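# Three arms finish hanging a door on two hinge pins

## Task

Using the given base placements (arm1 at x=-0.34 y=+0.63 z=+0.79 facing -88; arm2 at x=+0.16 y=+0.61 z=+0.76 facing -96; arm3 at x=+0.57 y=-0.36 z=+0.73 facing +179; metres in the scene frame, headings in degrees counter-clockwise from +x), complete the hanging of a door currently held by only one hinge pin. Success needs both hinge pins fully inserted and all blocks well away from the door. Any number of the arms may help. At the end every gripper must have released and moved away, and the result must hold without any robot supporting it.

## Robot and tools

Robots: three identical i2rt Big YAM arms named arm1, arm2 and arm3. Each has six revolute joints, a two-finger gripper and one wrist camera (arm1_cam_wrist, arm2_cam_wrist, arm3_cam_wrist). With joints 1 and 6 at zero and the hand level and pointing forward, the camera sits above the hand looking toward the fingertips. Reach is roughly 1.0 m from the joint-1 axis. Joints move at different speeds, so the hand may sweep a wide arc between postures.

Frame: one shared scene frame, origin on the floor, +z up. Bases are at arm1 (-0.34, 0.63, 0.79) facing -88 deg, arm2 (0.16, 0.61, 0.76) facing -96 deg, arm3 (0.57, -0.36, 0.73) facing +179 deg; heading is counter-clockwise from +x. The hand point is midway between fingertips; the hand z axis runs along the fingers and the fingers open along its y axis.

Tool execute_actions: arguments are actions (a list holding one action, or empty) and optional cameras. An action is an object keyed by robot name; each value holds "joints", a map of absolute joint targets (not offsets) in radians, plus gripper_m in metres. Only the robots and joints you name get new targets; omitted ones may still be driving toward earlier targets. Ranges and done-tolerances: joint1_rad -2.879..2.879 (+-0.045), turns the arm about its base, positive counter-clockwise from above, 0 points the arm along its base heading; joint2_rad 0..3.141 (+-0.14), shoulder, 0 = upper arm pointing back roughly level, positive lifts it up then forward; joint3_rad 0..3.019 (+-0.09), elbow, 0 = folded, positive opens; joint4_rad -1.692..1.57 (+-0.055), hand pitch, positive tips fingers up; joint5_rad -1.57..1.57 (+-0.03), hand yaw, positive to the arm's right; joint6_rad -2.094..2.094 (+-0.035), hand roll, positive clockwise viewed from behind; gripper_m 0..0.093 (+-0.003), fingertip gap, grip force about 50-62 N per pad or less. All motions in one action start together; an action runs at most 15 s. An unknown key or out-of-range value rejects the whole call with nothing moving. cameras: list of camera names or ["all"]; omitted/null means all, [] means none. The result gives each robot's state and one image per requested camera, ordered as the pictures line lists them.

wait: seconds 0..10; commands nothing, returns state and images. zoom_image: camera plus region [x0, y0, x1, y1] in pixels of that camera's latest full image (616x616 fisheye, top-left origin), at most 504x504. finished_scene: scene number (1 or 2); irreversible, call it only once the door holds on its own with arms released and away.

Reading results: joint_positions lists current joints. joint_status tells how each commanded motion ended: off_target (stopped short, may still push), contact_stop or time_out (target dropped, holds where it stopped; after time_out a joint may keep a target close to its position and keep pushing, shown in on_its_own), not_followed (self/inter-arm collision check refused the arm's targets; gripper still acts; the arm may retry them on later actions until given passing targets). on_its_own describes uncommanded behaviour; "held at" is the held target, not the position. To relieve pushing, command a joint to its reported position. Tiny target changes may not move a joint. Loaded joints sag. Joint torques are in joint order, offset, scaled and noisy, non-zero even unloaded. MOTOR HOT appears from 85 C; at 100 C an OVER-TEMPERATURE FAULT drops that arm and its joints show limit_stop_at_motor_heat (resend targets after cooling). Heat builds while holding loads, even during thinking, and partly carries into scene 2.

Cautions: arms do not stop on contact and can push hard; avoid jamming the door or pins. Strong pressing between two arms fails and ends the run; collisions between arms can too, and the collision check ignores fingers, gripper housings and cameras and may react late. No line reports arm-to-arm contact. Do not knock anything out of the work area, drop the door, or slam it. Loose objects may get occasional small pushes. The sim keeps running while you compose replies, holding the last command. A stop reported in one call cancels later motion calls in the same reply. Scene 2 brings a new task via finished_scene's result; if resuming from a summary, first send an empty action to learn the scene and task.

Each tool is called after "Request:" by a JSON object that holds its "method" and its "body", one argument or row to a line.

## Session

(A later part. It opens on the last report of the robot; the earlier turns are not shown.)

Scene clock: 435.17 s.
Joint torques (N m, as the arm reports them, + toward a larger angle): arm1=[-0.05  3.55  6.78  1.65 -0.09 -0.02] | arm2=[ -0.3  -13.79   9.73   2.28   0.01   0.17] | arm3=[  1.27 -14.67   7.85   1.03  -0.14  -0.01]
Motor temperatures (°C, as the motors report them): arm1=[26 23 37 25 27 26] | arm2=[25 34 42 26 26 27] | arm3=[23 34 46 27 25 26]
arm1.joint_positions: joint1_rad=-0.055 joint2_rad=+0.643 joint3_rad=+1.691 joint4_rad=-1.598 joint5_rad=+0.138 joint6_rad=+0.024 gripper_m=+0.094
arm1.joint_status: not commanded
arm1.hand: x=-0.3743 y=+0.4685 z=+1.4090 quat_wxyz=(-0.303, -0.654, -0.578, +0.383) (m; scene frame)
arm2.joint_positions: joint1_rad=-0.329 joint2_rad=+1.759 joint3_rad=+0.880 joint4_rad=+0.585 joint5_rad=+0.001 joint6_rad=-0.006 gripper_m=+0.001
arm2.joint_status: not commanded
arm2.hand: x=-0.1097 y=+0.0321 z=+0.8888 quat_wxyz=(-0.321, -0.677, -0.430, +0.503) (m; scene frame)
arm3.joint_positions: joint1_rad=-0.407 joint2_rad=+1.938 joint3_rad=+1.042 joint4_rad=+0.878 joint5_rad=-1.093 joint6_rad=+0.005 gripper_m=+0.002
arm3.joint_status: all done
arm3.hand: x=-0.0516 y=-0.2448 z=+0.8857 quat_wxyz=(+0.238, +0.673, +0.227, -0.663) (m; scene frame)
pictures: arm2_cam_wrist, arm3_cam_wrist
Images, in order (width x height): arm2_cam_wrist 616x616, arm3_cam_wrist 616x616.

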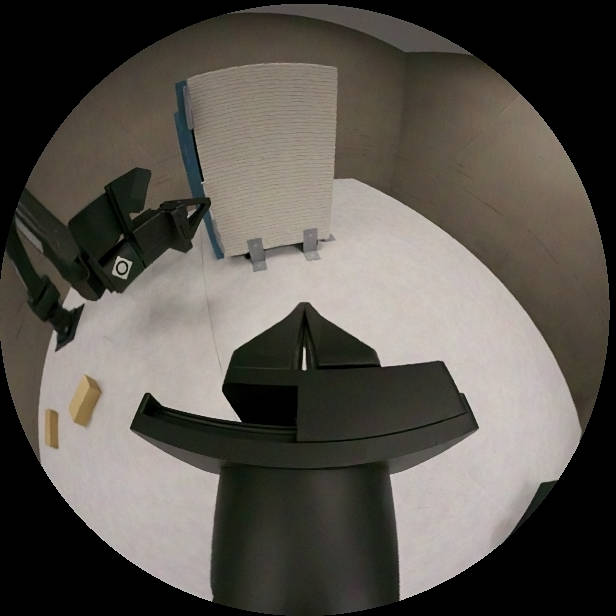

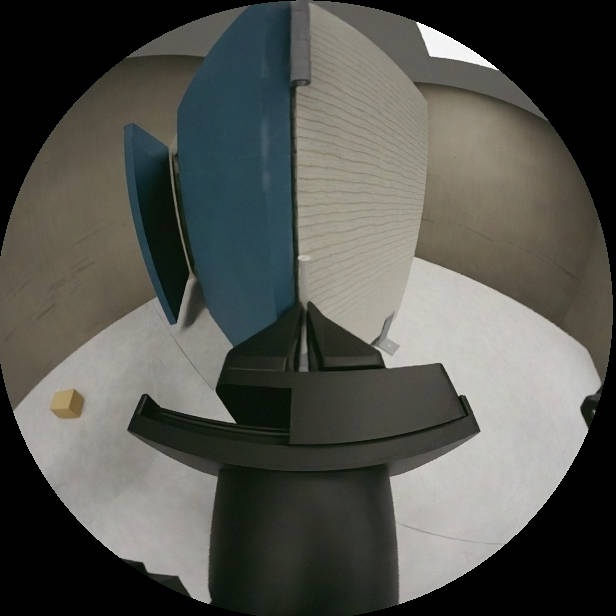

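Request:
{"method": "execute_actions", "body": {
  "actions": [
    {"arm3":{"joints":{"joint2_rad":1.985,"joint3_rad":1.03,"joint4_rad":0.895}}}
  ],
  "cameras": ["arm3_cam_wrist","arm2_cam_wrist"]
}}

Request:
{"method": "zoom_image", "body": {
  "camera": "arm2_cam_wrist",
  "region": [190,150,270,250]
}}

Scene clock: 440.03 s.
Joint torques (N m, as the arm reports them, + toward a larger angle): arm1=[-0.28  3.53  6.77  1.64 -0.08 -0.03] | arm2=[  0.05 -13.7    9.73   2.42   0.     0.19] | arm3=[  1.68 -11.92   5.59   1.86  -0.21  -0.03]
Motor temperatures (°C, as the motors report them): arm1=[26 24 37 25 27 26] | arm2=[25 34 42 26 26 27] | arm3=[23 34 46 27 25 26]
arm1.joint_positions: joint1_rad=-0.055 joint2_rad=+0.643 joint3_rad=+1.691 joint4_rad=-1.598 joint5_rad=+0.138 joint6_rad=+0.024 gripper_m=+0.094
arm1.joint_status: not commanded
arm1.hand: x=-0.3743 y=+0.4685 z=+1.4090 quat_wxyz=(-0.303, -0.654, -0.578, +0.383) (m; scene frame)
arm2.joint_positions: joint1_rad=-0.329 joint2_rad=+1.759 joint3_rad=+0.880 joint4_rad=+0.585 joint5_rad=+0.001 joint6_rad=-0.006 gripper_m=+0.001
arm2.joint_status: not commanded
arm2.hand: x=-0.1097 y=+0.0321 z=+0.8888 quat_wxyz=(-0.321, -0.677, -0.430, +0.503) (m; scene frame)
arm3.joint_positions: joint1_rad=-0.407 joint2_rad=+1.955 joint3_rad=+1.041 joint4_rad=+0.886 joint5_rad=-1.092 joint6_rad=+0.004 gripper_m=+0.002
arm3.joint_status: all done
arm3.hand: x=-0.0517 y=-0.2447 z=+0.8761 quat_wxyz=(+0.240, +0.675, +0.225, -0.660) (m; scene frame)
pictures: arm2_cam_wrist, arm3_cam_wrist
Images, in order (width x height): arm2_cam_wrist 616x616, arm3_cam_wrist 616x616.

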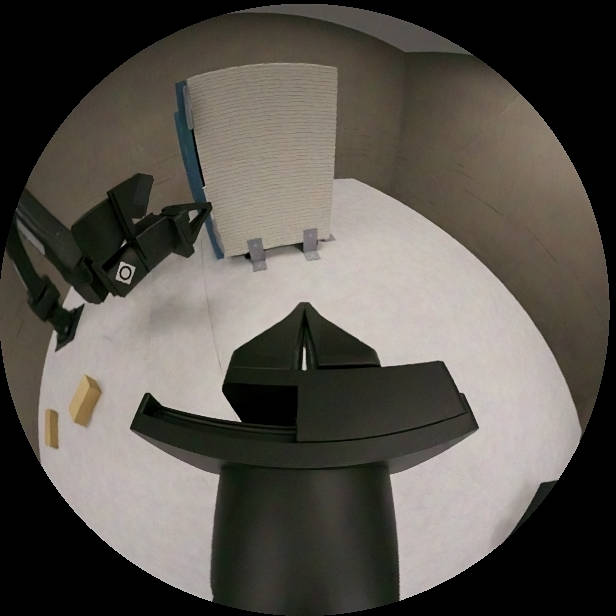

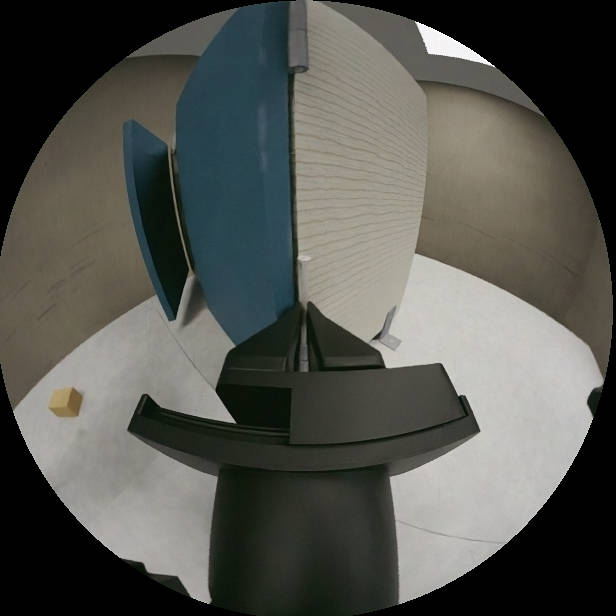

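Region (190, 150, 270, 250) of arm2_cam_wrist's 616x616 image, scaled by 5.040, with more detail than that image has; it fills the left 403 columns of this view, and the rest is white.

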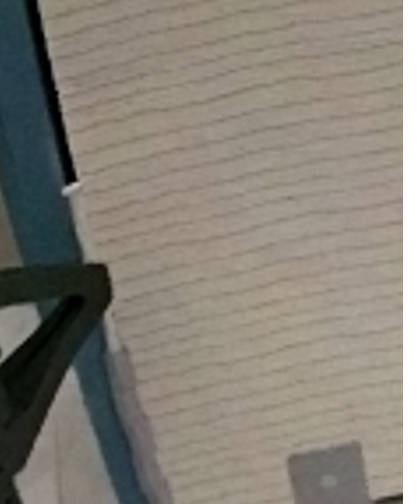

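Request:
{"method": "execute_actions", "body": {
  "actions": [
    {"arm3":{"joints":{"gripper_m":0.014,"joint2_rad":1.95}}}
  ],
  "cameras": ["arm3_cam_wrist"]
}}

Request:
{"method": "execute_actions", "body": {
  "actions": [
    {"arm3":{"joints":{"joint1_rad":-0.478,"joint2_rad":1.895,"joint3_rad":0.95,"joint4_rad":0.93}}}
  ],
  "cameras": ["arm3_cam_wrist","arm2_cam_wrist"]
}}

Request:
{"method": "zoom_image", "body": {
  "camera": "arm2_cam_wrist",
  "region": [170,150,270,275]
}}

Scene clock: 451.00 s.
Joint torques (N m, as the arm reports them, + toward a larger angle): arm1=[-0.21  3.73  6.79  1.65 -0.09 -0.02] | arm2=[ -0.52 -14.03   9.9    2.41  -0.01   0.19] | arm3=[  1.46 -14.69   5.79   1.86  -0.98   0.  ]
Motor temperatures (°C, as the motors report them): arm1=[26 24 37 25 27 26] | arm2=[25 34 42 26 26 27] | arm3=[23 34 45 27 25 26]
arm1.joint_positions: joint1_rad=-0.055 joint2_rad=+0.643 joint3_rad=+1.691 joint4_rad=-1.598 joint5_rad=+0.138 joint6_rad=+0.024 gripper_m=+0.094
arm1.joint_status: not commanded
arm1.hand: x=-0.3743 y=+0.4685 z=+1.4090 quat_wxyz=(-0.303, -0.654, -0.578, +0.383) (m; scene frame)
arm2.joint_positions: joint1_rad=-0.329 joint2_rad=+1.759 joint3_rad=+0.880 joint4_rad=+0.585 joint5_rad=+0.001 joint6_rad=-0.006 gripper_m=+0.001
arm2.joint_status: not commanded
arm2.hand: x=-0.1097 y=+0.0321 z=+0.8888 quat_wxyz=(-0.321, -0.677, -0.430, +0.503) (m; scene frame)
arm3.joint_positions: joint1_rad=-0.407 joint2_rad=+1.955 joint3_rad=+1.041 joint4_rad=+0.886 joint5_rad=-1.072 joint6_rad=+0.004 gripper_m=+0.014
arm3.joint_status: all done
arm3.hand: x=-0.0539 y=-0.2419 z=+0.8761 quat_wxyz=(+0.233, +0.678, +0.218, -0.662) (m; scene frame)
pictures: arm3_cam_wrist
Images, in order (width x height): arm3_cam_wrist 616x616.

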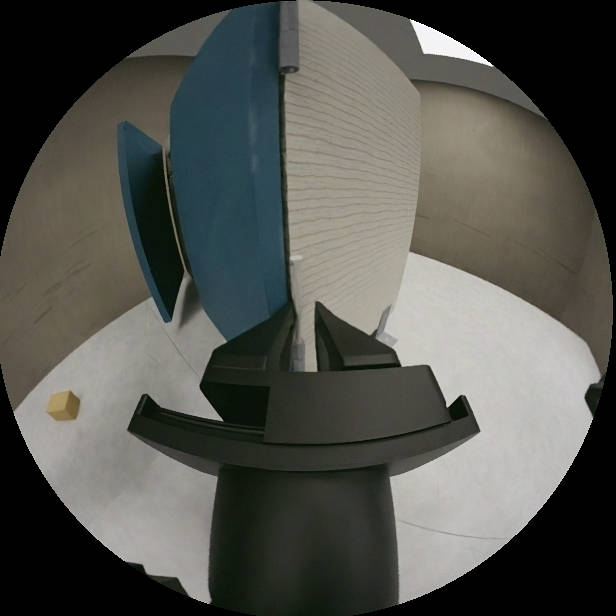

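Scene clock: 451.80 s.
Joint torques (N m, as the arm reports them, + toward a larger angle): arm1=[-0.17  3.56  6.79  1.6  -0.09 -0.02] | arm2=[ -0.44 -14.28   9.76   2.54  -0.03   0.17] | arm3=[  0.14 -15.2    6.19   2.31  -0.21   0.01]
Motor temperatures (°C, as the motors report them): arm1=[26 24 37 25 27 26] | arm2=[25 34 42 26 26 27] | arm3=[23 34 45 27 25 26]
arm1.joint_positions: joint1_rad=-0.055 joint2_rad=+0.643 joint3_rad=+1.691 joint4_rad=-1.598 joint5_rad=+0.138 joint6_rad=+0.024 gripper_m=+0.094
arm1.joint_status: not commanded
arm1.hand: x=-0.3743 y=+0.4685 z=+1.4090 quat_wxyz=(-0.303, -0.654, -0.578, +0.383) (m; scene frame)
arm2.joint_positions: joint1_rad=-0.329 joint2_rad=+1.759 joint3_rad=+0.880 joint4_rad=+0.585 joint5_rad=+0.001 joint6_rad=-0.006 gripper_m=+0.001
arm2.joint_status: not commanded
arm2.hand: x=-0.1097 y=+0.0321 z=+0.8888 quat_wxyz=(-0.321, -0.677, -0.430, +0.503) (m; scene frame)
arm3.joint_positions: joint1_rad=-0.476 joint2_rad=+1.919 joint3_rad=+0.951 joint4_rad=+0.910 joint5_rad=-1.091 joint6_rad=+0.004 gripper_m=+0.014
arm3.joint_status: all done
arm3.hand: x=-0.0170 y=-0.2152 z=+0.8666 quat_wxyz=(+0.224, +0.690, +0.193, -0.660) (m; scene frame)
pictures: arm2_cam_wrist, arm3_cam_wrist
Images, in order (width x height): arm2_cam_wrist 616x616, arm3_cam_wrist 616x616.

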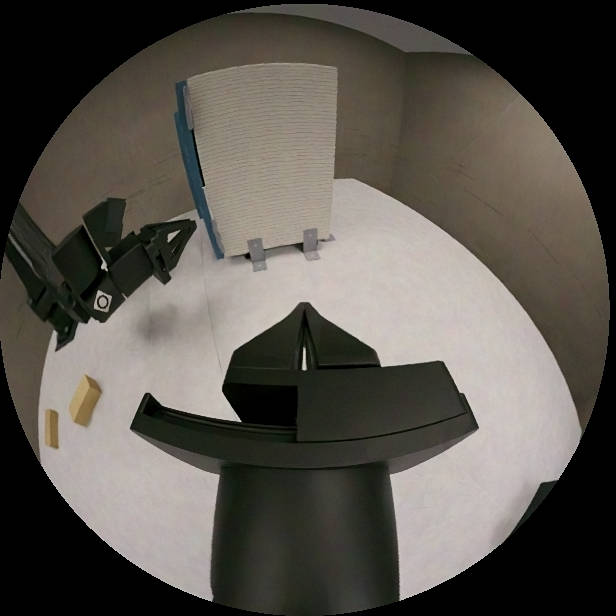

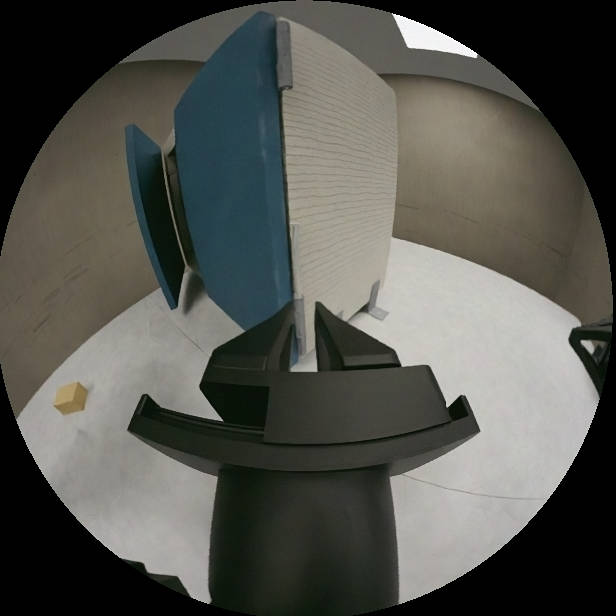

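Region (170, 150, 270, 275) of arm2_cam_wrist's 616x616 image, scaled by 4.032, with more detail than that image has; it fills the left 403 columns of this view, and the rest is white.

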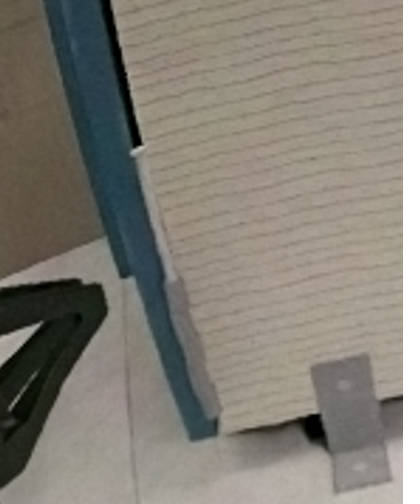

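Request:
{"method": "execute_actions", "body": {
  "actions": [
    {"arm3":{"joints":{"gripper_m":0.0,"joint1_rad":-0.49,"joint2_rad":2.126,"joint3_rad":1.065,"joint4_rad":1.075,"joint5_rad":-1.092}}}
  ],
  "cameras": ["arm3_cam_wrist","arm2_cam_wrist"]
}}

Request:
{"method": "zoom_image", "body": {
  "camera": "arm2_cam_wrist",
  "region": [170,150,270,275]
}}

Scene clock: 460.87 s.
Joint torques (N m, as the arm reports them, + toward a larger angle): arm1=[-0.34  3.67  6.74  1.66 -0.09 -0.02] | arm2=[ -0.89 -14.24   9.74   2.37   0.     0.17] | arm3=[ -0.7  -15.72   6.86   2.15  -0.19   0.  ]
Motor temperatures (°C, as the motors report them): arm1=[26 24 37 25 27 26] | arm2=[25 34 42 26 26 27] | arm3=[23 35 45 27 25 26]
arm1.joint_positions: joint1_rad=-0.055 joint2_rad=+0.643 joint3_rad=+1.691 joint4_rad=-1.598 joint5_rad=+0.138 joint6_rad=+0.024 gripper_m=+0.094
arm1.joint_status: not commanded
arm1.hand: x=-0.3743 y=+0.4685 z=+1.4090 quat_wxyz=(-0.303, -0.654, -0.578, +0.383) (m; scene frame)
arm2.joint_positions: joint1_rad=-0.329 joint2_rad=+1.759 joint3_rad=+0.880 joint4_rad=+0.585 joint5_rad=+0.001 joint6_rad=-0.006 gripper_m=+0.001
arm2.joint_status: not commanded
arm2.hand: x=-0.1097 y=+0.0321 z=+0.8888 quat_wxyz=(-0.321, -0.677, -0.430, +0.503) (m; scene frame)
arm3.joint_positions: joint1_rad=-0.476 joint2_rad=+2.136 joint3_rad=+1.047 joint4_rad=+1.057 joint5_rad=-1.091 joint6_rad=+0.004 gripper_m=+0.000
arm3.joint_status: all done
arm3.hand: x=-0.0417 y=-0.2018 z=+0.7976 quat_wxyz=(+0.217, +0.684, +0.200, -0.667) (m; scene frame)
pictures: arm2_cam_wrist, arm3_cam_wrist
Images, in order (width x height): arm2_cam_wrist 616x616, arm3_cam_wrist 616x616.

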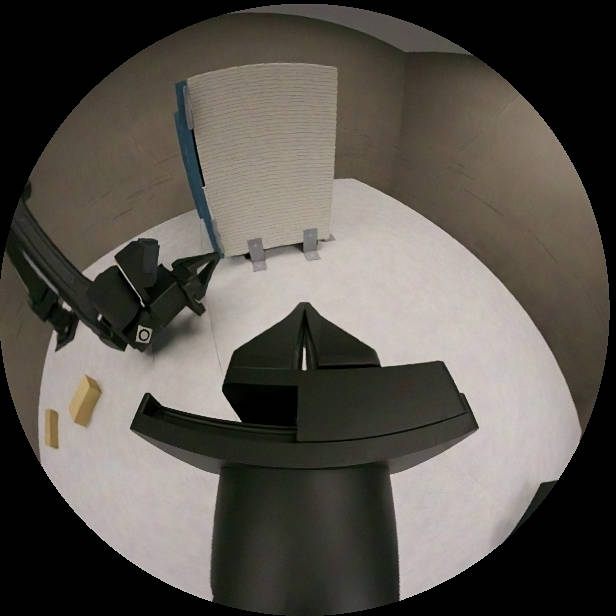

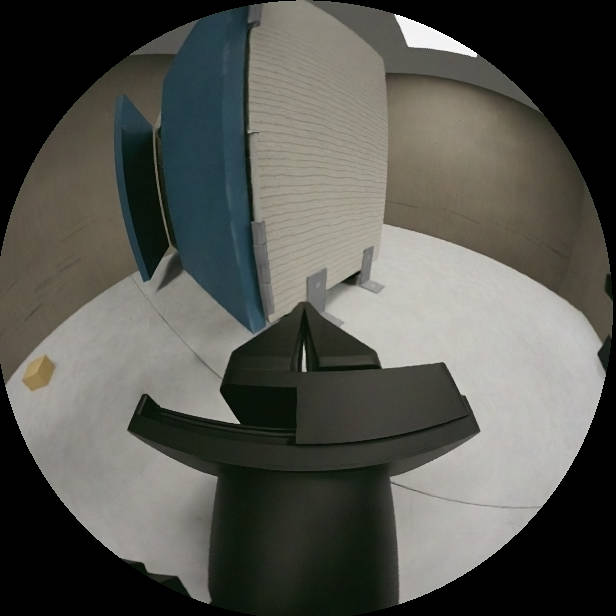

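Region (170, 150, 270, 275) of arm2_cam_wrist's 616x616 image, scaled by 4.032, with more detail than that image has; it fills the left 403 columns of this view, and the rest is white.

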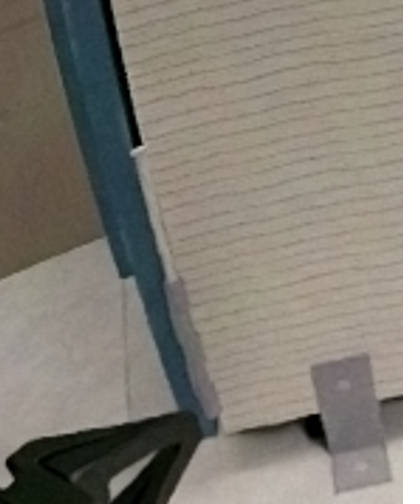

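Request:
{"method": "execute_actions", "body": {
  "actions": [
    {"arm3":{"joints":{"joint1_rad":-0.42,"joint2_rad":2.10,"joint3_rad":1.06}}}
  ],
  "cameras": ["arm3_cam_wrist","arm2_cam_wrist"]
}}

Request:
{"method": "zoom_image", "body": {
  "camera": "arm2_cam_wrist",
  "region": [170,150,270,275]
}}

Scene clock: 469.60 s.
Joint torques (N m, as the arm reports them, + toward a larger angle): arm1=[-0.23  3.55  6.79  1.65 -0.09 -0.03] | arm2=[ -0.43 -13.66   9.79   2.45  -0.03   0.18] | arm3=[  0.1  -16.17   6.54   2.16  -0.24  -0.01]
Motor temperatures (°C, as the motors report them): arm1=[26 24 37 25 27 26] | arm2=[25 34 42 26 26 27] | arm3=[23 36 45 27 25 26]
arm1.joint_positions: joint1_rad=-0.055 joint2_rad=+0.643 joint3_rad=+1.691 joint4_rad=-1.598 joint5_rad=+0.138 joint6_rad=+0.024 gripper_m=+0.094
arm1.joint_status: not commanded
arm1.hand: x=-0.3743 y=+0.4685 z=+1.4090 quat_wxyz=(-0.303, -0.654, -0.578, +0.383) (m; scene frame)
arm2.joint_positions: joint1_rad=-0.329 joint2_rad=+1.759 joint3_rad=+0.880 joint4_rad=+0.585 joint5_rad=+0.001 joint6_rad=-0.006 gripper_m=+0.001
arm2.joint_status: not commanded
arm2.hand: x=-0.1097 y=+0.0321 z=+0.8888 quat_wxyz=(-0.321, -0.677, -0.430, +0.503) (m; scene frame)
arm3.joint_positions: joint1_rad=-0.423 joint2_rad=+2.125 joint3_rad=+1.047 joint4_rad=+1.057 joint5_rad=-1.089 joint6_rad=+0.004 gripper_m=+0.000
arm3.joint_status: all done
arm3.hand: x=-0.0499 y=-0.2342 z=+0.8041 quat_wxyz=(+0.232, +0.676, +0.220, -0.664) (m; scene frame)
pictures: arm2_cam_wrist, arm3_cam_wrist
Images, in order (width x height): arm2_cam_wrist 616x616, arm3_cam_wrist 616x616.

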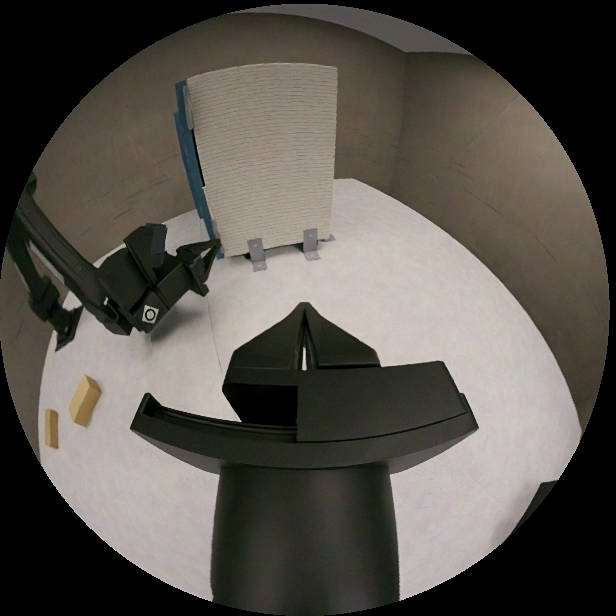

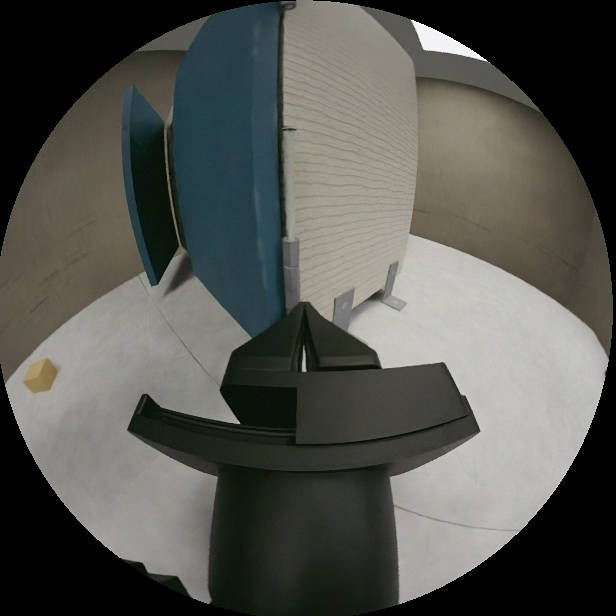

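Region (170, 150, 270, 275) of arm2_cam_wrist's 616x616 image, scaled by 4.032, with more detail than that image has; it fills the left 403 columns of this view, and the rest is white.

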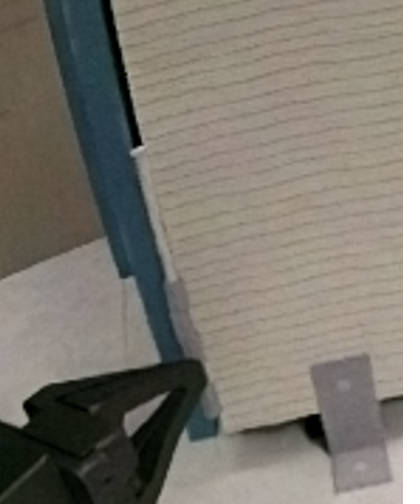

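Push on.

Request:
{"method": "execute_actions", "body": {
  "actions": [
    {"arm3":{"joints":{"joint1_rad":-0.385}}}
  ],
  "cameras": ["arm3_cam_wrist","arm2_cam_wrist"]
}}

Request:
{"method": "zoom_image", "body": {
  "camera": "arm3_cam_wrist",
  "region": [250,110,350,330]
}}

Scene clock: 472.67 s.
Joint torques (N m, as the arm reports them, + toward a larger angle): arm1=[-0.31  3.69  6.77  1.6  -0.1  -0.01] | arm2=[ -0.55 -14.19   9.81   2.35  -0.03   0.17] | arm3=[  3.24 -16.7    6.58   2.15  -0.28   0.  ]
Motor temperatures (°C, as the motors report them): arm1=[26 24 37 25 27 26] | arm2=[25 34 42 26 26 27] | arm3=[23 36 45 27 25 26]
arm1.joint_positions: joint1_rad=-0.055 joint2_rad=+0.643 joint3_rad=+1.691 joint4_rad=-1.598 joint5_rad=+0.138 joint6_rad=+0.024 gripper_m=+0.094
arm1.joint_status: not commanded
arm1.hand: x=-0.3743 y=+0.4685 z=+1.4090 quat_wxyz=(-0.303, -0.654, -0.578, +0.383) (m; scene frame)
arm2.joint_positions: joint1_rad=-0.329 joint2_rad=+1.759 joint3_rad=+0.880 joint4_rad=+0.585 joint5_rad=+0.001 joint6_rad=-0.006 gripper_m=+0.001
arm2.joint_status: not commanded
arm2.hand: x=-0.1097 y=+0.0321 z=+0.8888 quat_wxyz=(-0.321, -0.677, -0.430, +0.503) (m; scene frame)
arm3.joint_positions: joint1_rad=-0.422 joint2_rad=+2.125 joint3_rad=+1.047 joint4_rad=+1.057 joint5_rad=-1.088 joint6_rad=+0.004 gripper_m=+0.000
arm3.joint_status: all done
arm3.hand: x=-0.0501 y=-0.2347 z=+0.8041 quat_wxyz=(+0.232, +0.676, +0.220, -0.664) (m; scene frame)
pictures: arm2_cam_wrist, arm3_cam_wrist
Images, in order (width x height): arm2_cam_wrist 616x616, arm3_cam_wrist 616x616.

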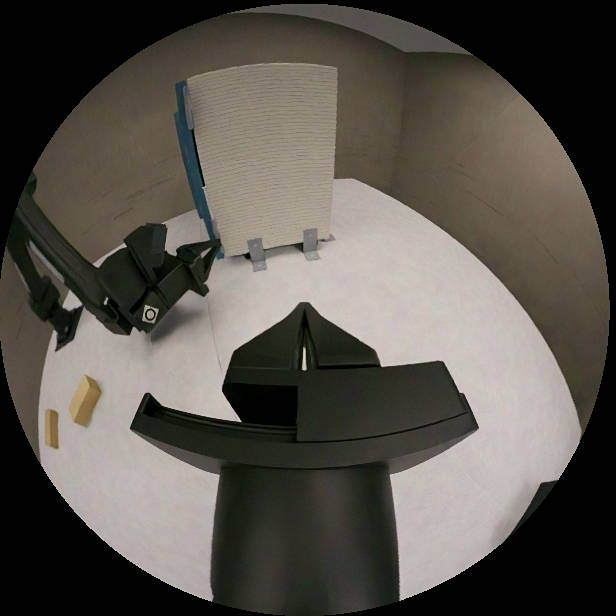

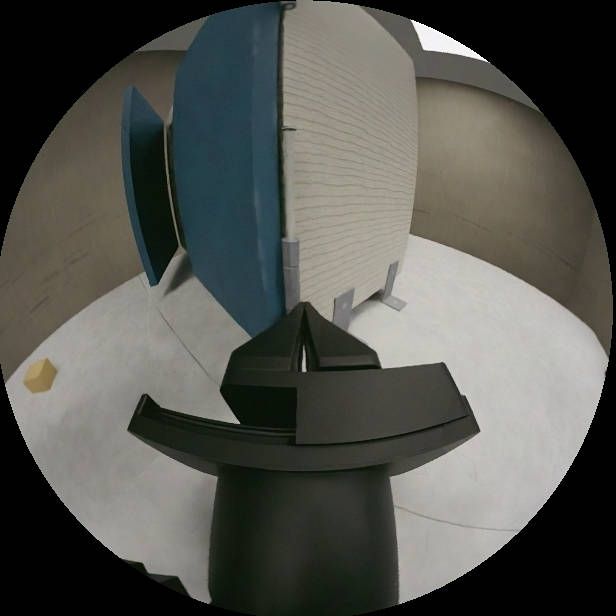

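Region (250, 110, 350, 330) of arm3_cam_wrist's 616x616 image, scaled by 2.291, with more detail than that image has; it fills the left 229 columns of this view, and the rest is white.

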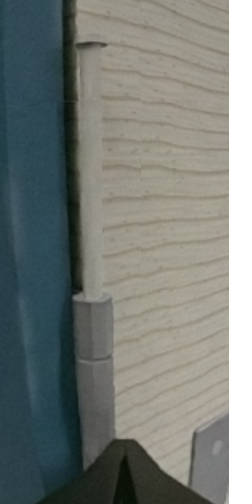

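Request:
{"method": "execute_actions", "body": {
  "actions": [
    {"arm3":{"joints":{"joint1_rad":-0.34}}}
  ],
  "cameras": ["arm3_cam_wrist"]
}}

Request:
{"method": "zoom_image", "body": {
  "camera": "arm3_cam_wrist",
  "region": [250,110,350,330]
}}

Scene clock: 478.33 s.
Joint torques (N m, as the arm reports them, + toward a larger angle): arm1=[-0.14  3.55  6.81  1.6  -0.08 -0.03] | arm2=[ -0.9  -14.01   9.85   2.23  -0.01   0.17] | arm3=[  6.24 -17.32   6.47   2.14  -0.85   0.02]
Motor temperatures (°C, as the motors report them): arm1=[26 24 37 25 27 26] | arm2=[25 34 42 26 26 27] | arm3=[23 36 45 27 25 26]
arm1.joint_positions: joint1_rad=-0.055 joint2_rad=+0.643 joint3_rad=+1.691 joint4_rad=-1.598 joint5_rad=+0.138 joint6_rad=+0.024 gripper_m=+0.094
arm1.joint_status: not commanded
arm1.hand: x=-0.3743 y=+0.4685 z=+1.4090 quat_wxyz=(-0.303, -0.654, -0.578, +0.383) (m; scene frame)
arm2.joint_positions: joint1_rad=-0.329 joint2_rad=+1.759 joint3_rad=+0.880 joint4_rad=+0.585 joint5_rad=+0.001 joint6_rad=-0.006 gripper_m=+0.001
arm2.joint_status: not commanded
arm2.hand: x=-0.1097 y=+0.0321 z=+0.8888 quat_wxyz=(-0.321, -0.677, -0.430, +0.503) (m; scene frame)
arm3.joint_positions: joint1_rad=-0.416 joint2_rad=+2.125 joint3_rad=+1.047 joint4_rad=+1.057 joint5_rad=-1.074 joint6_rad=+0.004 gripper_m=+0.000
arm3.joint_status: joint1_rad time_out (moved +0.006 of +0.082)
arm3.on_its_own: joint1_rad reads -0.416 and still pushes toward -0.340 since a time_out
arm3.hand: x=-0.0523 y=-0.2364 z=+0.8041 quat_wxyz=(+0.229, +0.677, +0.217, -0.665) (m; scene frame)
pictures: arm3_cam_wrist
Images, in order (width x height): arm3_cam_wrist 616x616.

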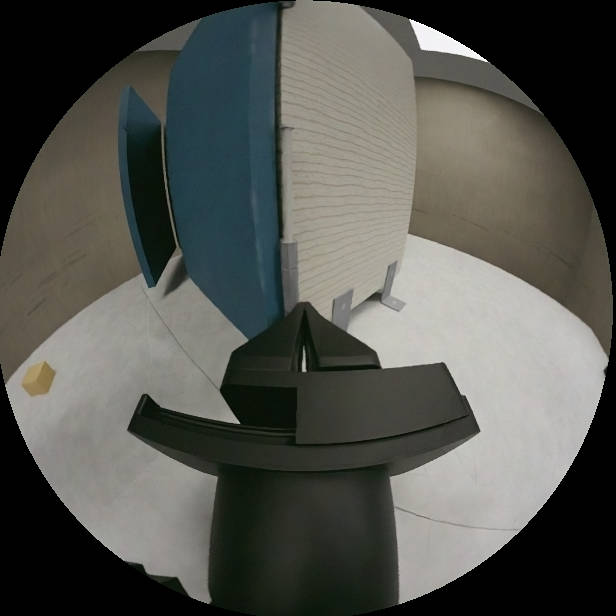

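Region (250, 110, 350, 330) of arm3_cam_wrist's 616x616 image, scaled by 2.291, with more detail than that image has; it fills the left 229 columns of this view, and the rest is white.

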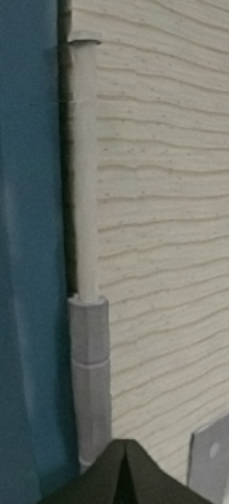

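Request:
{"method": "execute_actions", "body": {
  "actions": [
    {"arm3":{"joints":{"joint1_rad":-0.445,"joint5_rad":-1.09,"joint2_rad":2.08,"joint3_rad":1.02,"joint4_rad":1.06}}}
  ],
  "cameras": ["arm3_cam_wrist"]
}}

Request:
{"method": "execute_actions", "body": {
  "actions": [
    {"arm3":{"joints":{"joint1_rad":-0.37}}}
  ],
  "cameras": ["arm3_cam_wrist"]
}}

Request:
{"method": "zoom_image", "body": {
  "camera": "arm3_cam_wrist",
  "region": [250,110,350,330]
}}

Scene clock: 489.77 s.
Joint torques (N m, as the arm reports them, + toward a larger angle): arm1=[-0.17  3.56  6.8   1.66 -0.1  -0.02] | arm2=[ -0.61 -13.94   9.71   2.29  -0.02   0.15] | arm3=[ -0.89 -16.56   5.13   1.66  -0.32   0.01]
Motor temperatures (°C, as the motors report them): arm1=[26 24 37 25 27 26] | arm2=[25 34 42 26 26 27] | arm3=[23 37 45 27 26 26]
arm1.joint_positions: joint1_rad=-0.055 joint2_rad=+0.643 joint3_rad=+1.691 joint4_rad=-1.598 joint5_rad=+0.138 joint6_rad=+0.024 gripper_m=+0.094
arm1.joint_status: not commanded
arm1.hand: x=-0.3743 y=+0.4685 z=+1.4090 quat_wxyz=(-0.303, -0.654, -0.578, +0.383) (m; scene frame)
arm2.joint_positions: joint1_rad=-0.329 joint2_rad=+1.759 joint3_rad=+0.880 joint4_rad=+0.585 joint5_rad=+0.001 joint6_rad=-0.006 gripper_m=+0.001
arm2.joint_status: not commanded
arm2.hand: x=-0.1097 y=+0.0321 z=+0.8888 quat_wxyz=(-0.321, -0.677, -0.430, +0.503) (m; scene frame)
arm3.joint_positions: joint1_rad=-0.433 joint2_rad=+2.104 joint3_rad=+1.024 joint4_rad=+1.057 joint5_rad=-1.086 joint6_rad=+0.004 gripper_m=+0.000
arm3.joint_status: all done
arm3.hand: x=-0.0427 y=-0.2306 z=+0.8082 quat_wxyz=(+0.228, +0.678, +0.215, -0.665) (m; scene frame)
pictures: arm3_cam_wrist
Images, in order (width x height): arm3_cam_wrist 616x616.

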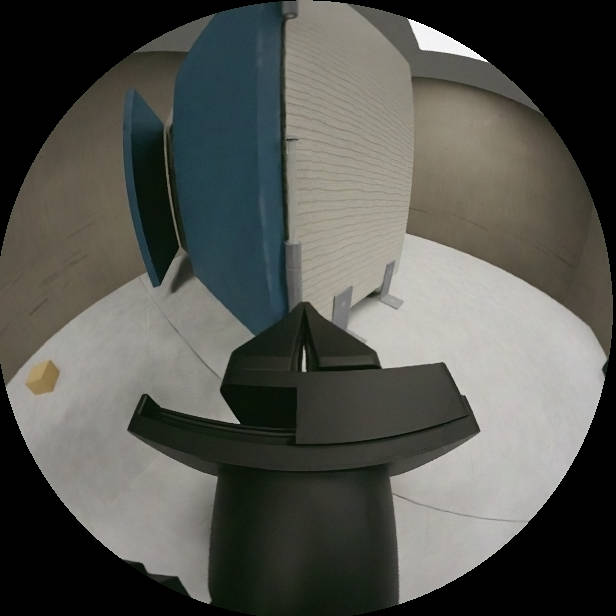

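Scene clock: 490.43 s.
Joint torques (N m, as the arm reports them, + toward a larger angle): arm1=[-0.26  3.62  6.78  1.66 -0.09 -0.02] | arm2=[ -0.42 -13.78   9.82   2.37   0.02   0.18] | arm3=[  3.88 -16.22   5.13   1.65  -0.51  -0.01]
Motor temperatures (°C, as the motors report them): arm1=[26 24 37 25 27 26] | arm2=[25 34 42 26 26 27] | arm3=[23 37 45 27 25 26]
arm1.joint_positions: joint1_rad=-0.055 joint2_rad=+0.643 joint3_rad=+1.691 joint4_rad=-1.598 joint5_rad=+0.138 joint6_rad=+0.024 gripper_m=+0.094
arm1.joint_status: not commanded
arm1.hand: x=-0.3743 y=+0.4685 z=+1.4090 quat_wxyz=(-0.303, -0.654, -0.578, +0.383) (m; scene frame)
arm2.joint_positions: joint1_rad=-0.329 joint2_rad=+1.759 joint3_rad=+0.880 joint4_rad=+0.585 joint5_rad=+0.001 joint6_rad=-0.006 gripper_m=+0.001
arm2.joint_status: not commanded
arm2.hand: x=-0.1097 y=+0.0321 z=+0.8888 quat_wxyz=(-0.321, -0.677, -0.430, +0.503) (m; scene frame)
arm3.joint_positions: joint1_rad=-0.415 joint2_rad=+2.103 joint3_rad=+1.022 joint4_rad=+1.057 joint5_rad=-1.081 joint6_rad=+0.003 gripper_m=+0.000
arm3.joint_status: all done
arm3.hand: x=-0.0450 y=-0.2413 z=+0.8082 quat_wxyz=(+0.232, +0.677, +0.219, -0.663) (m; scene frame)
pictures: arm3_cam_wrist
Images, in order (width x height): arm3_cam_wrist 616x616.

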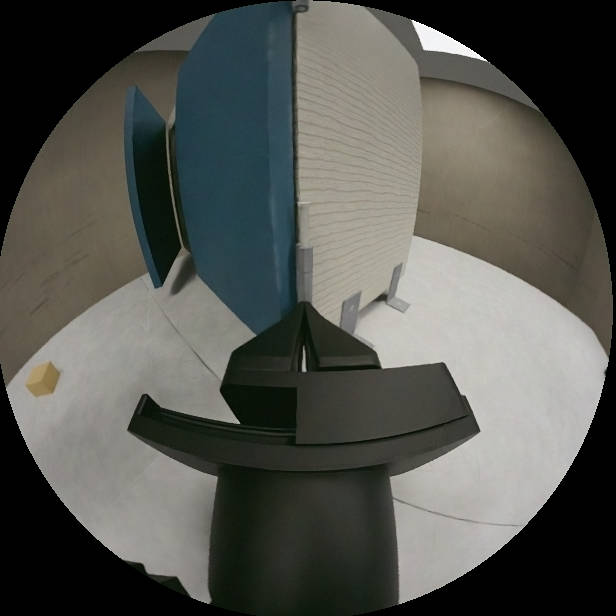

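Region (250, 110, 350, 330) of arm3_cam_wrist's 616x616 image, scaled by 2.291, with more detail than that image has; it fills the left 229 columns of this view, and the rest is white.

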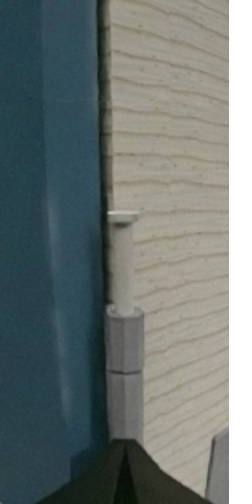

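Request:
{"method": "execute_actions", "body": {
  "actions": [
    {"arm3":{"joints":{"joint1_rad":-0.40}}}
  ],
  "cameras": ["arm3_cam_wrist"]
}}

Request:
{"method": "zoom_image", "body": {
  "camera": "arm3_cam_wrist",
  "region": [250,110,350,330]
}}

Scene clock: 493.53 s.
Joint torques (N m, as the arm reports them, + toward a larger angle): arm1=[-0.2   3.51  6.82  1.64 -0.09 -0.02] | arm2=[ -0.4  -14.16   9.83   2.48   0.     0.18] | arm3=[  1.36 -16.4    5.15   1.59  -0.53   0.01]
Motor temperatures (°C, as the motors report them): arm1=[26 24 37 25 27 26] | arm2=[25 34 42 26 26 27] | arm3=[23 37 45 27 25 26]
arm1.joint_positions: joint1_rad=-0.055 joint2_rad=+0.643 joint3_rad=+1.691 joint4_rad=-1.598 joint5_rad=+0.138 joint6_rad=+0.024 gripper_m=+0.094
arm1.joint_status: not commanded
arm1.hand: x=-0.3743 y=+0.4685 z=+1.4090 quat_wxyz=(-0.303, -0.654, -0.578, +0.383) (m; scene frame)
arm2.joint_positions: joint1_rad=-0.329 joint2_rad=+1.759 joint3_rad=+0.880 joint4_rad=+0.585 joint5_rad=+0.001 joint6_rad=-0.006 gripper_m=+0.001
arm2.joint_status: not commanded
arm2.hand: x=-0.1097 y=+0.0321 z=+0.8888 quat_wxyz=(-0.321, -0.677, -0.430, +0.503) (m; scene frame)
arm3.joint_positions: joint1_rad=-0.415 joint2_rad=+2.103 joint3_rad=+1.022 joint4_rad=+1.057 joint5_rad=-1.081 joint6_rad=+0.003 gripper_m=+0.000
arm3.joint_status: all done
arm3.hand: x=-0.0450 y=-0.2411 z=+0.8082 quat_wxyz=(+0.232, +0.677, +0.219, -0.663) (m; scene frame)
pictures: arm3_cam_wrist
Images, in order (width x height): arm3_cam_wrist 616x616.

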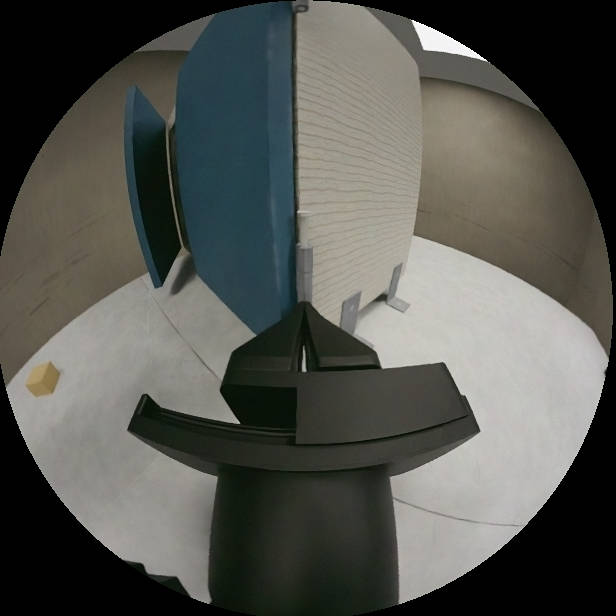

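Region (250, 110, 350, 330) of arm3_cam_wrist's 616x616 image, scaled by 2.291, with more detail than that image has; it fills the left 229 columns of this view, and the rest is white.

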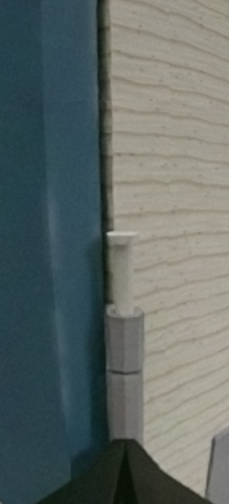

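Request:
{"method": "execute_actions", "body": {
  "actions": [
    {"arm3":{"joints":{"joint1_rad":-0.445}}}
  ],
  "cameras": ["arm3_cam_wrist"]
}}

Request:
{"method": "execute_actions", "body": {
  "actions": [
    {"arm3":{"joints":{"joint1_rad":-0.365}}}
  ],
  "cameras": ["arm3_cam_wrist"]
}}

Request:
{"method": "zoom_image", "body": {
  "camera": "arm3_cam_wrist",
  "region": [250,110,350,330]
}}

Scene clock: 498.67 s.
Joint torques (N m, as the arm reports them, + toward a larger angle): arm1=[-0.11  3.51  6.83  1.65 -0.08 -0.01] | arm2=[ -0.65 -13.45   9.78   2.42  -0.01   0.2 ] | arm3=[ -0.67 -16.85   5.18   1.7   -0.3   -0.01]
Motor temperatures (°C, as the motors report them): arm1=[26 24 37 25 27 26] | arm2=[25 34 42 26 26 27] | arm3=[23 37 45 27 25 26]
arm1.joint_positions: joint1_rad=-0.055 joint2_rad=+0.643 joint3_rad=+1.691 joint4_rad=-1.598 joint5_rad=+0.138 joint6_rad=+0.024 gripper_m=+0.094
arm1.joint_status: not commanded
arm1.hand: x=-0.3743 y=+0.4685 z=+1.4090 quat_wxyz=(-0.303, -0.654, -0.578, +0.383) (m; scene frame)
arm2.joint_positions: joint1_rad=-0.329 joint2_rad=+1.759 joint3_rad=+0.880 joint4_rad=+0.585 joint5_rad=+0.001 joint6_rad=-0.006 gripper_m=+0.001
arm2.joint_status: not commanded
arm2.hand: x=-0.1097 y=+0.0321 z=+0.8888 quat_wxyz=(-0.321, -0.677, -0.430, +0.503) (m; scene frame)
arm3.joint_positions: joint1_rad=-0.434 joint2_rad=+2.103 joint3_rad=+1.022 joint4_rad=+1.057 joint5_rad=-1.086 joint6_rad=+0.003 gripper_m=+0.000
arm3.joint_status: all done
arm3.hand: x=-0.0420 y=-0.2302 z=+0.8083 quat_wxyz=(+0.228, +0.678, +0.214, -0.665) (m; scene frame)
pictures: arm3_cam_wrist
Images, in order (width x height): arm3_cam_wrist 616x616.

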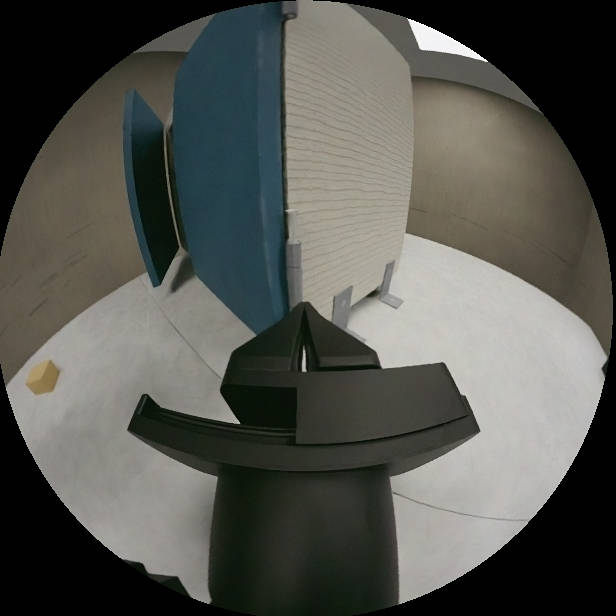

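Scene clock: 500.43 s.
Joint torques (N m, as the arm reports them, + toward a larger angle): arm1=[-0.22  3.66  6.75  1.67 -0.08 -0.03] | arm2=[ -0.37 -13.94   9.8    2.28   0.     0.17] | arm3=[  4.28 -15.82   5.56   1.71  -0.35  -0.02]
Motor temperatures (°C, as the motors report them): arm1=[26 24 37 25 27 26] | arm2=[25 34 42 26 26 27] | arm3=[23 37 45 27 25 26]
arm1.joint_positions: joint1_rad=-0.055 joint2_rad=+0.643 joint3_rad=+1.691 joint4_rad=-1.598 joint5_rad=+0.138 joint6_rad=+0.024 gripper_m=+0.094
arm1.joint_status: not commanded
arm1.hand: x=-0.3743 y=+0.4685 z=+1.4090 quat_wxyz=(-0.303, -0.654, -0.578, +0.383) (m; scene frame)
arm2.joint_positions: joint1_rad=-0.329 joint2_rad=+1.759 joint3_rad=+0.880 joint4_rad=+0.585 joint5_rad=+0.001 joint6_rad=-0.006 gripper_m=+0.001
arm2.joint_status: not commanded
arm2.hand: x=-0.1097 y=+0.0321 z=+0.8888 quat_wxyz=(-0.321, -0.677, -0.430, +0.503) (m; scene frame)
arm3.joint_positions: joint1_rad=-0.413 joint2_rad=+2.102 joint3_rad=+1.018 joint4_rad=+1.058 joint5_rad=-1.085 joint6_rad=+0.003 gripper_m=+0.000
arm3.joint_status: joint1_rad time_out (moved +0.020 of +0.069)
arm3.on_its_own: joint1_rad reads -0.413 and still pushes toward -0.365 since a time_out
arm3.hand: x=-0.0434 y=-0.2432 z=+0.8077 quat_wxyz=(+0.235, +0.677, +0.220, -0.662) (m; scene frame)
pictures: arm3_cam_wrist
Images, in order (width x height): arm3_cam_wrist 616x616.

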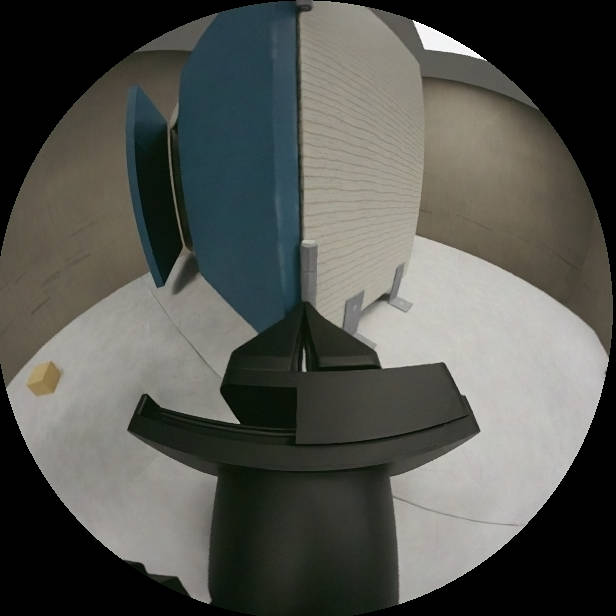

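Region (250, 110, 350, 330) of arm3_cam_wrist's 616x616 image, scaled by 2.291, with more detail than that image has; it fills the left 229 columns of this view, and the rest is white.

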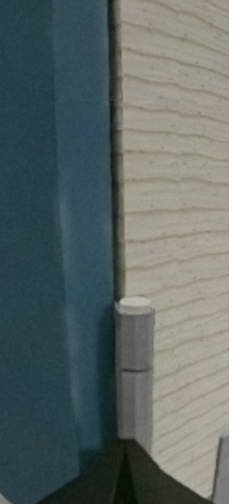

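Request:
{"method": "execute_actions", "body": {
  "actions": [
    {"arm3":{"joints":{"joint1_rad":-0.50}}}
  ],
  "cameras": []
}}

Request:
{"method": "execute_actions", "body": {
  "actions": [
    {"arm3":{"joints":{"joint2_rad":1.4,"joint3_rad":0.6,"joint4_rad":0.8}},"arm2":{"joints":{"joint2_rad":1.2,"joint3_rad":0.7,"joint1_rad":-0.45}}}
  ]
}}

Scene clock: 506.10 s.
Joint torques (N m, as the arm reports them, + toward a larger angle): arm1=[-0.16  3.73  6.8   1.63 -0.08 -0.01] | arm2=[ -0.46 -13.96   9.82   2.35   0.     0.17] | arm3=[  0.12 -16.23   5.52   1.59  -0.27  -0.02]
Motor temperatures (°C, as the motors report them): arm1=[26 24 37 25 27 26] | arm2=[25 34 42 26 26 27] | arm3=[23 37 44 27 25 26]
arm1.joint_positions: joint1_rad=-0.055 joint2_rad=+0.643 joint3_rad=+1.691 joint4_rad=-1.598 joint5_rad=+0.138 joint6_rad=+0.024 gripper_m=+0.094
arm1.joint_status: not commanded
arm1.hand: x=-0.3743 y=+0.4685 z=+1.4090 quat_wxyz=(-0.303, -0.654, -0.578, +0.383) (m; scene frame)
arm2.joint_positions: joint1_rad=-0.329 joint2_rad=+1.759 joint3_rad=+0.880 joint4_rad=+0.585 joint5_rad=+0.001 joint6_rad=-0.006 gripper_m=+0.001
arm2.joint_status: not commanded
arm2.hand: x=-0.1097 y=+0.0321 z=+0.8888 quat_wxyz=(-0.321, -0.677, -0.430, +0.503) (m; scene frame)
arm3.joint_positions: joint1_rad=-0.506 joint2_rad=+2.102 joint3_rad=+1.018 joint4_rad=+1.058 joint5_rad=-1.088 joint6_rad=+0.003 gripper_m=+0.000
arm3.joint_status: all done
arm3.hand: x=-0.0300 y=-0.1876 z=+0.8077 quat_wxyz=(+0.205, +0.686, +0.190, -0.672) (m; scene frame)
pictures: none
No camera images: the call's "cameras" was empty. Leave "cameras" out to get every camera's image.

Scene clock: 507.53 s.
Joint torques (N m, as the arm reports them, + toward a larger angle): arm1=[-0.04  3.48  6.8   1.62 -0.08 -0.02] | arm2=[ 0.47 -6.55 11.07  2.39  0.01  0.18] | arm3=[ 0.31 -7.72  7.06  1.16 -0.19  0.  ]
Motor temperatures (°C, as the motors report them): arm1=[26 24 37 25 27 26] | arm2=[25 34 42 26 26 27] | arm3=[23 37 44 27 25 26]
arm1.joint_positions: joint1_rad=-0.055 joint2_rad=+0.643 joint3_rad=+1.691 joint4_rad=-1.598 joint5_rad=+0.138 joint6_rad=+0.024 gripper_m=+0.094
arm1.joint_status: not commanded
arm1.hand: x=-0.3743 y=+0.4685 z=+1.4090 quat_wxyz=(-0.303, -0.654, -0.578, +0.383) (m; scene frame)
arm2.joint_positions: joint1_rad=-0.461 joint2_rad=+1.186 joint3_rad=+0.693 joint4_rad=+0.585 joint5_rad=+0.001 joint6_rad=-0.006 gripper_m=+0.001
arm2.joint_status: all done
arm2.hand: x=-0.1231 y=+0.1707 z=+1.1122 quat_wxyz=(-0.355, -0.592, -0.321, +0.649) (m; scene frame)
arm3.joint_positions: joint1_rad=-0.506 joint2_rad=+1.401 joint3_rad=+0.604 joint4_rad=+0.810 joint5_rad=-1.088 joint6_rad=+0.003 gripper_m=+0.000
arm3.joint_status: all done
arm3.hand: x=+0.1079 y=-0.2670 z=+0.9707 quat_wxyz=(+0.195, +0.676, +0.200, -0.682) (m; scene frame)
pictures: arm1_cam_wrist, arm2_cam_wrist, arm3_cam_wrist
Images, in order (width x height): arm1_cam_wrist 616x616, arm2_cam_wrist 616x616, arm3_cam_wrist 616x616.

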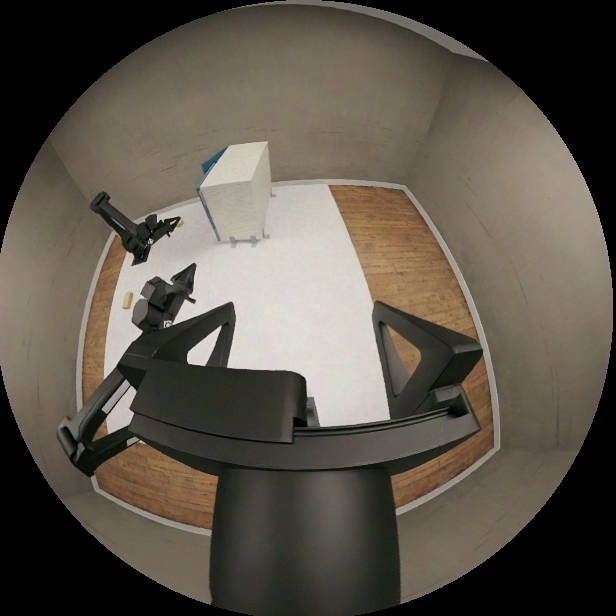

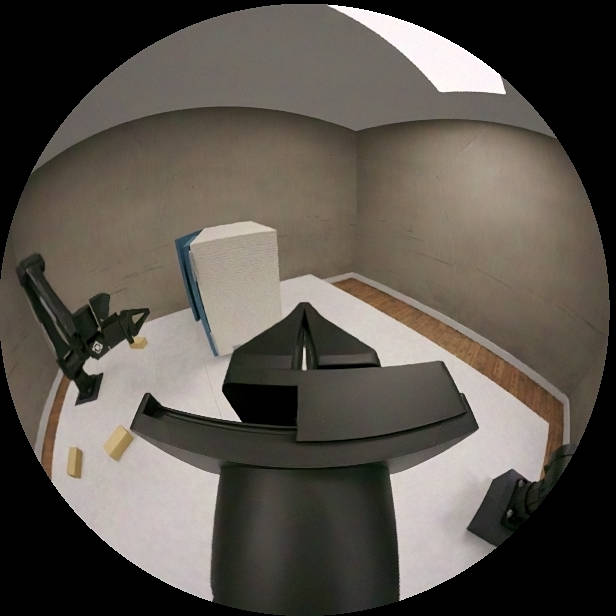

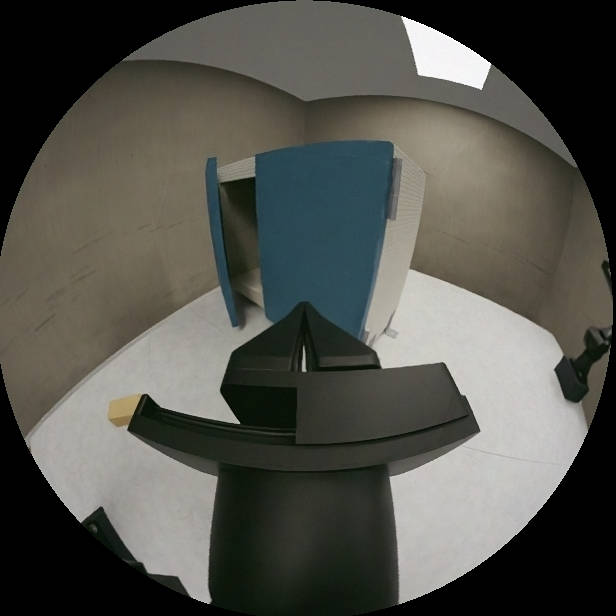

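Request:
{"method": "zoom_image", "body": {
  "camera": "arm3_cam_wrist",
  "region": [360,140,430,240]
}}

Region (360, 140, 430, 240) of arm3_cam_wrist's 616x616 image, scaled by 5.040, with more detail than that image has; it fills the left 353 columns of this view, and the rest is white.

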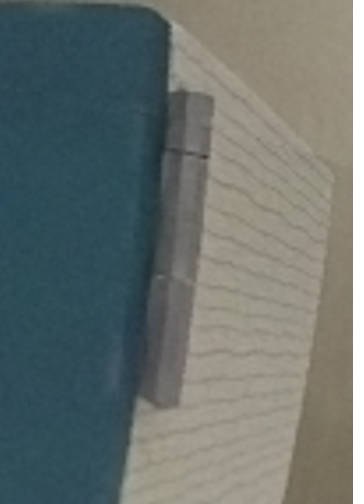

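Request:
{"method": "zoom_image", "body": {
  "camera": "arm2_cam_wrist",
  "region": [170,215,240,300]
}}

Region (170, 215, 240, 300) of arm2_cam_wrist's 616x616 image, scaled by 5.929, with more detail than that image has; it fills the left 415 columns of this view, and the rest is white.

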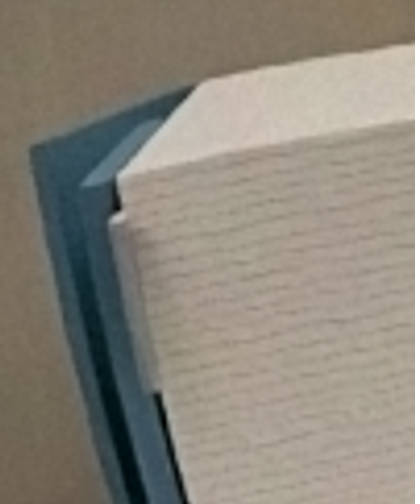

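Top pin looks flush.

Request:
{"method": "finished_scene", "body": {
  "scene": 2
}}

The scene is finished: the task was done.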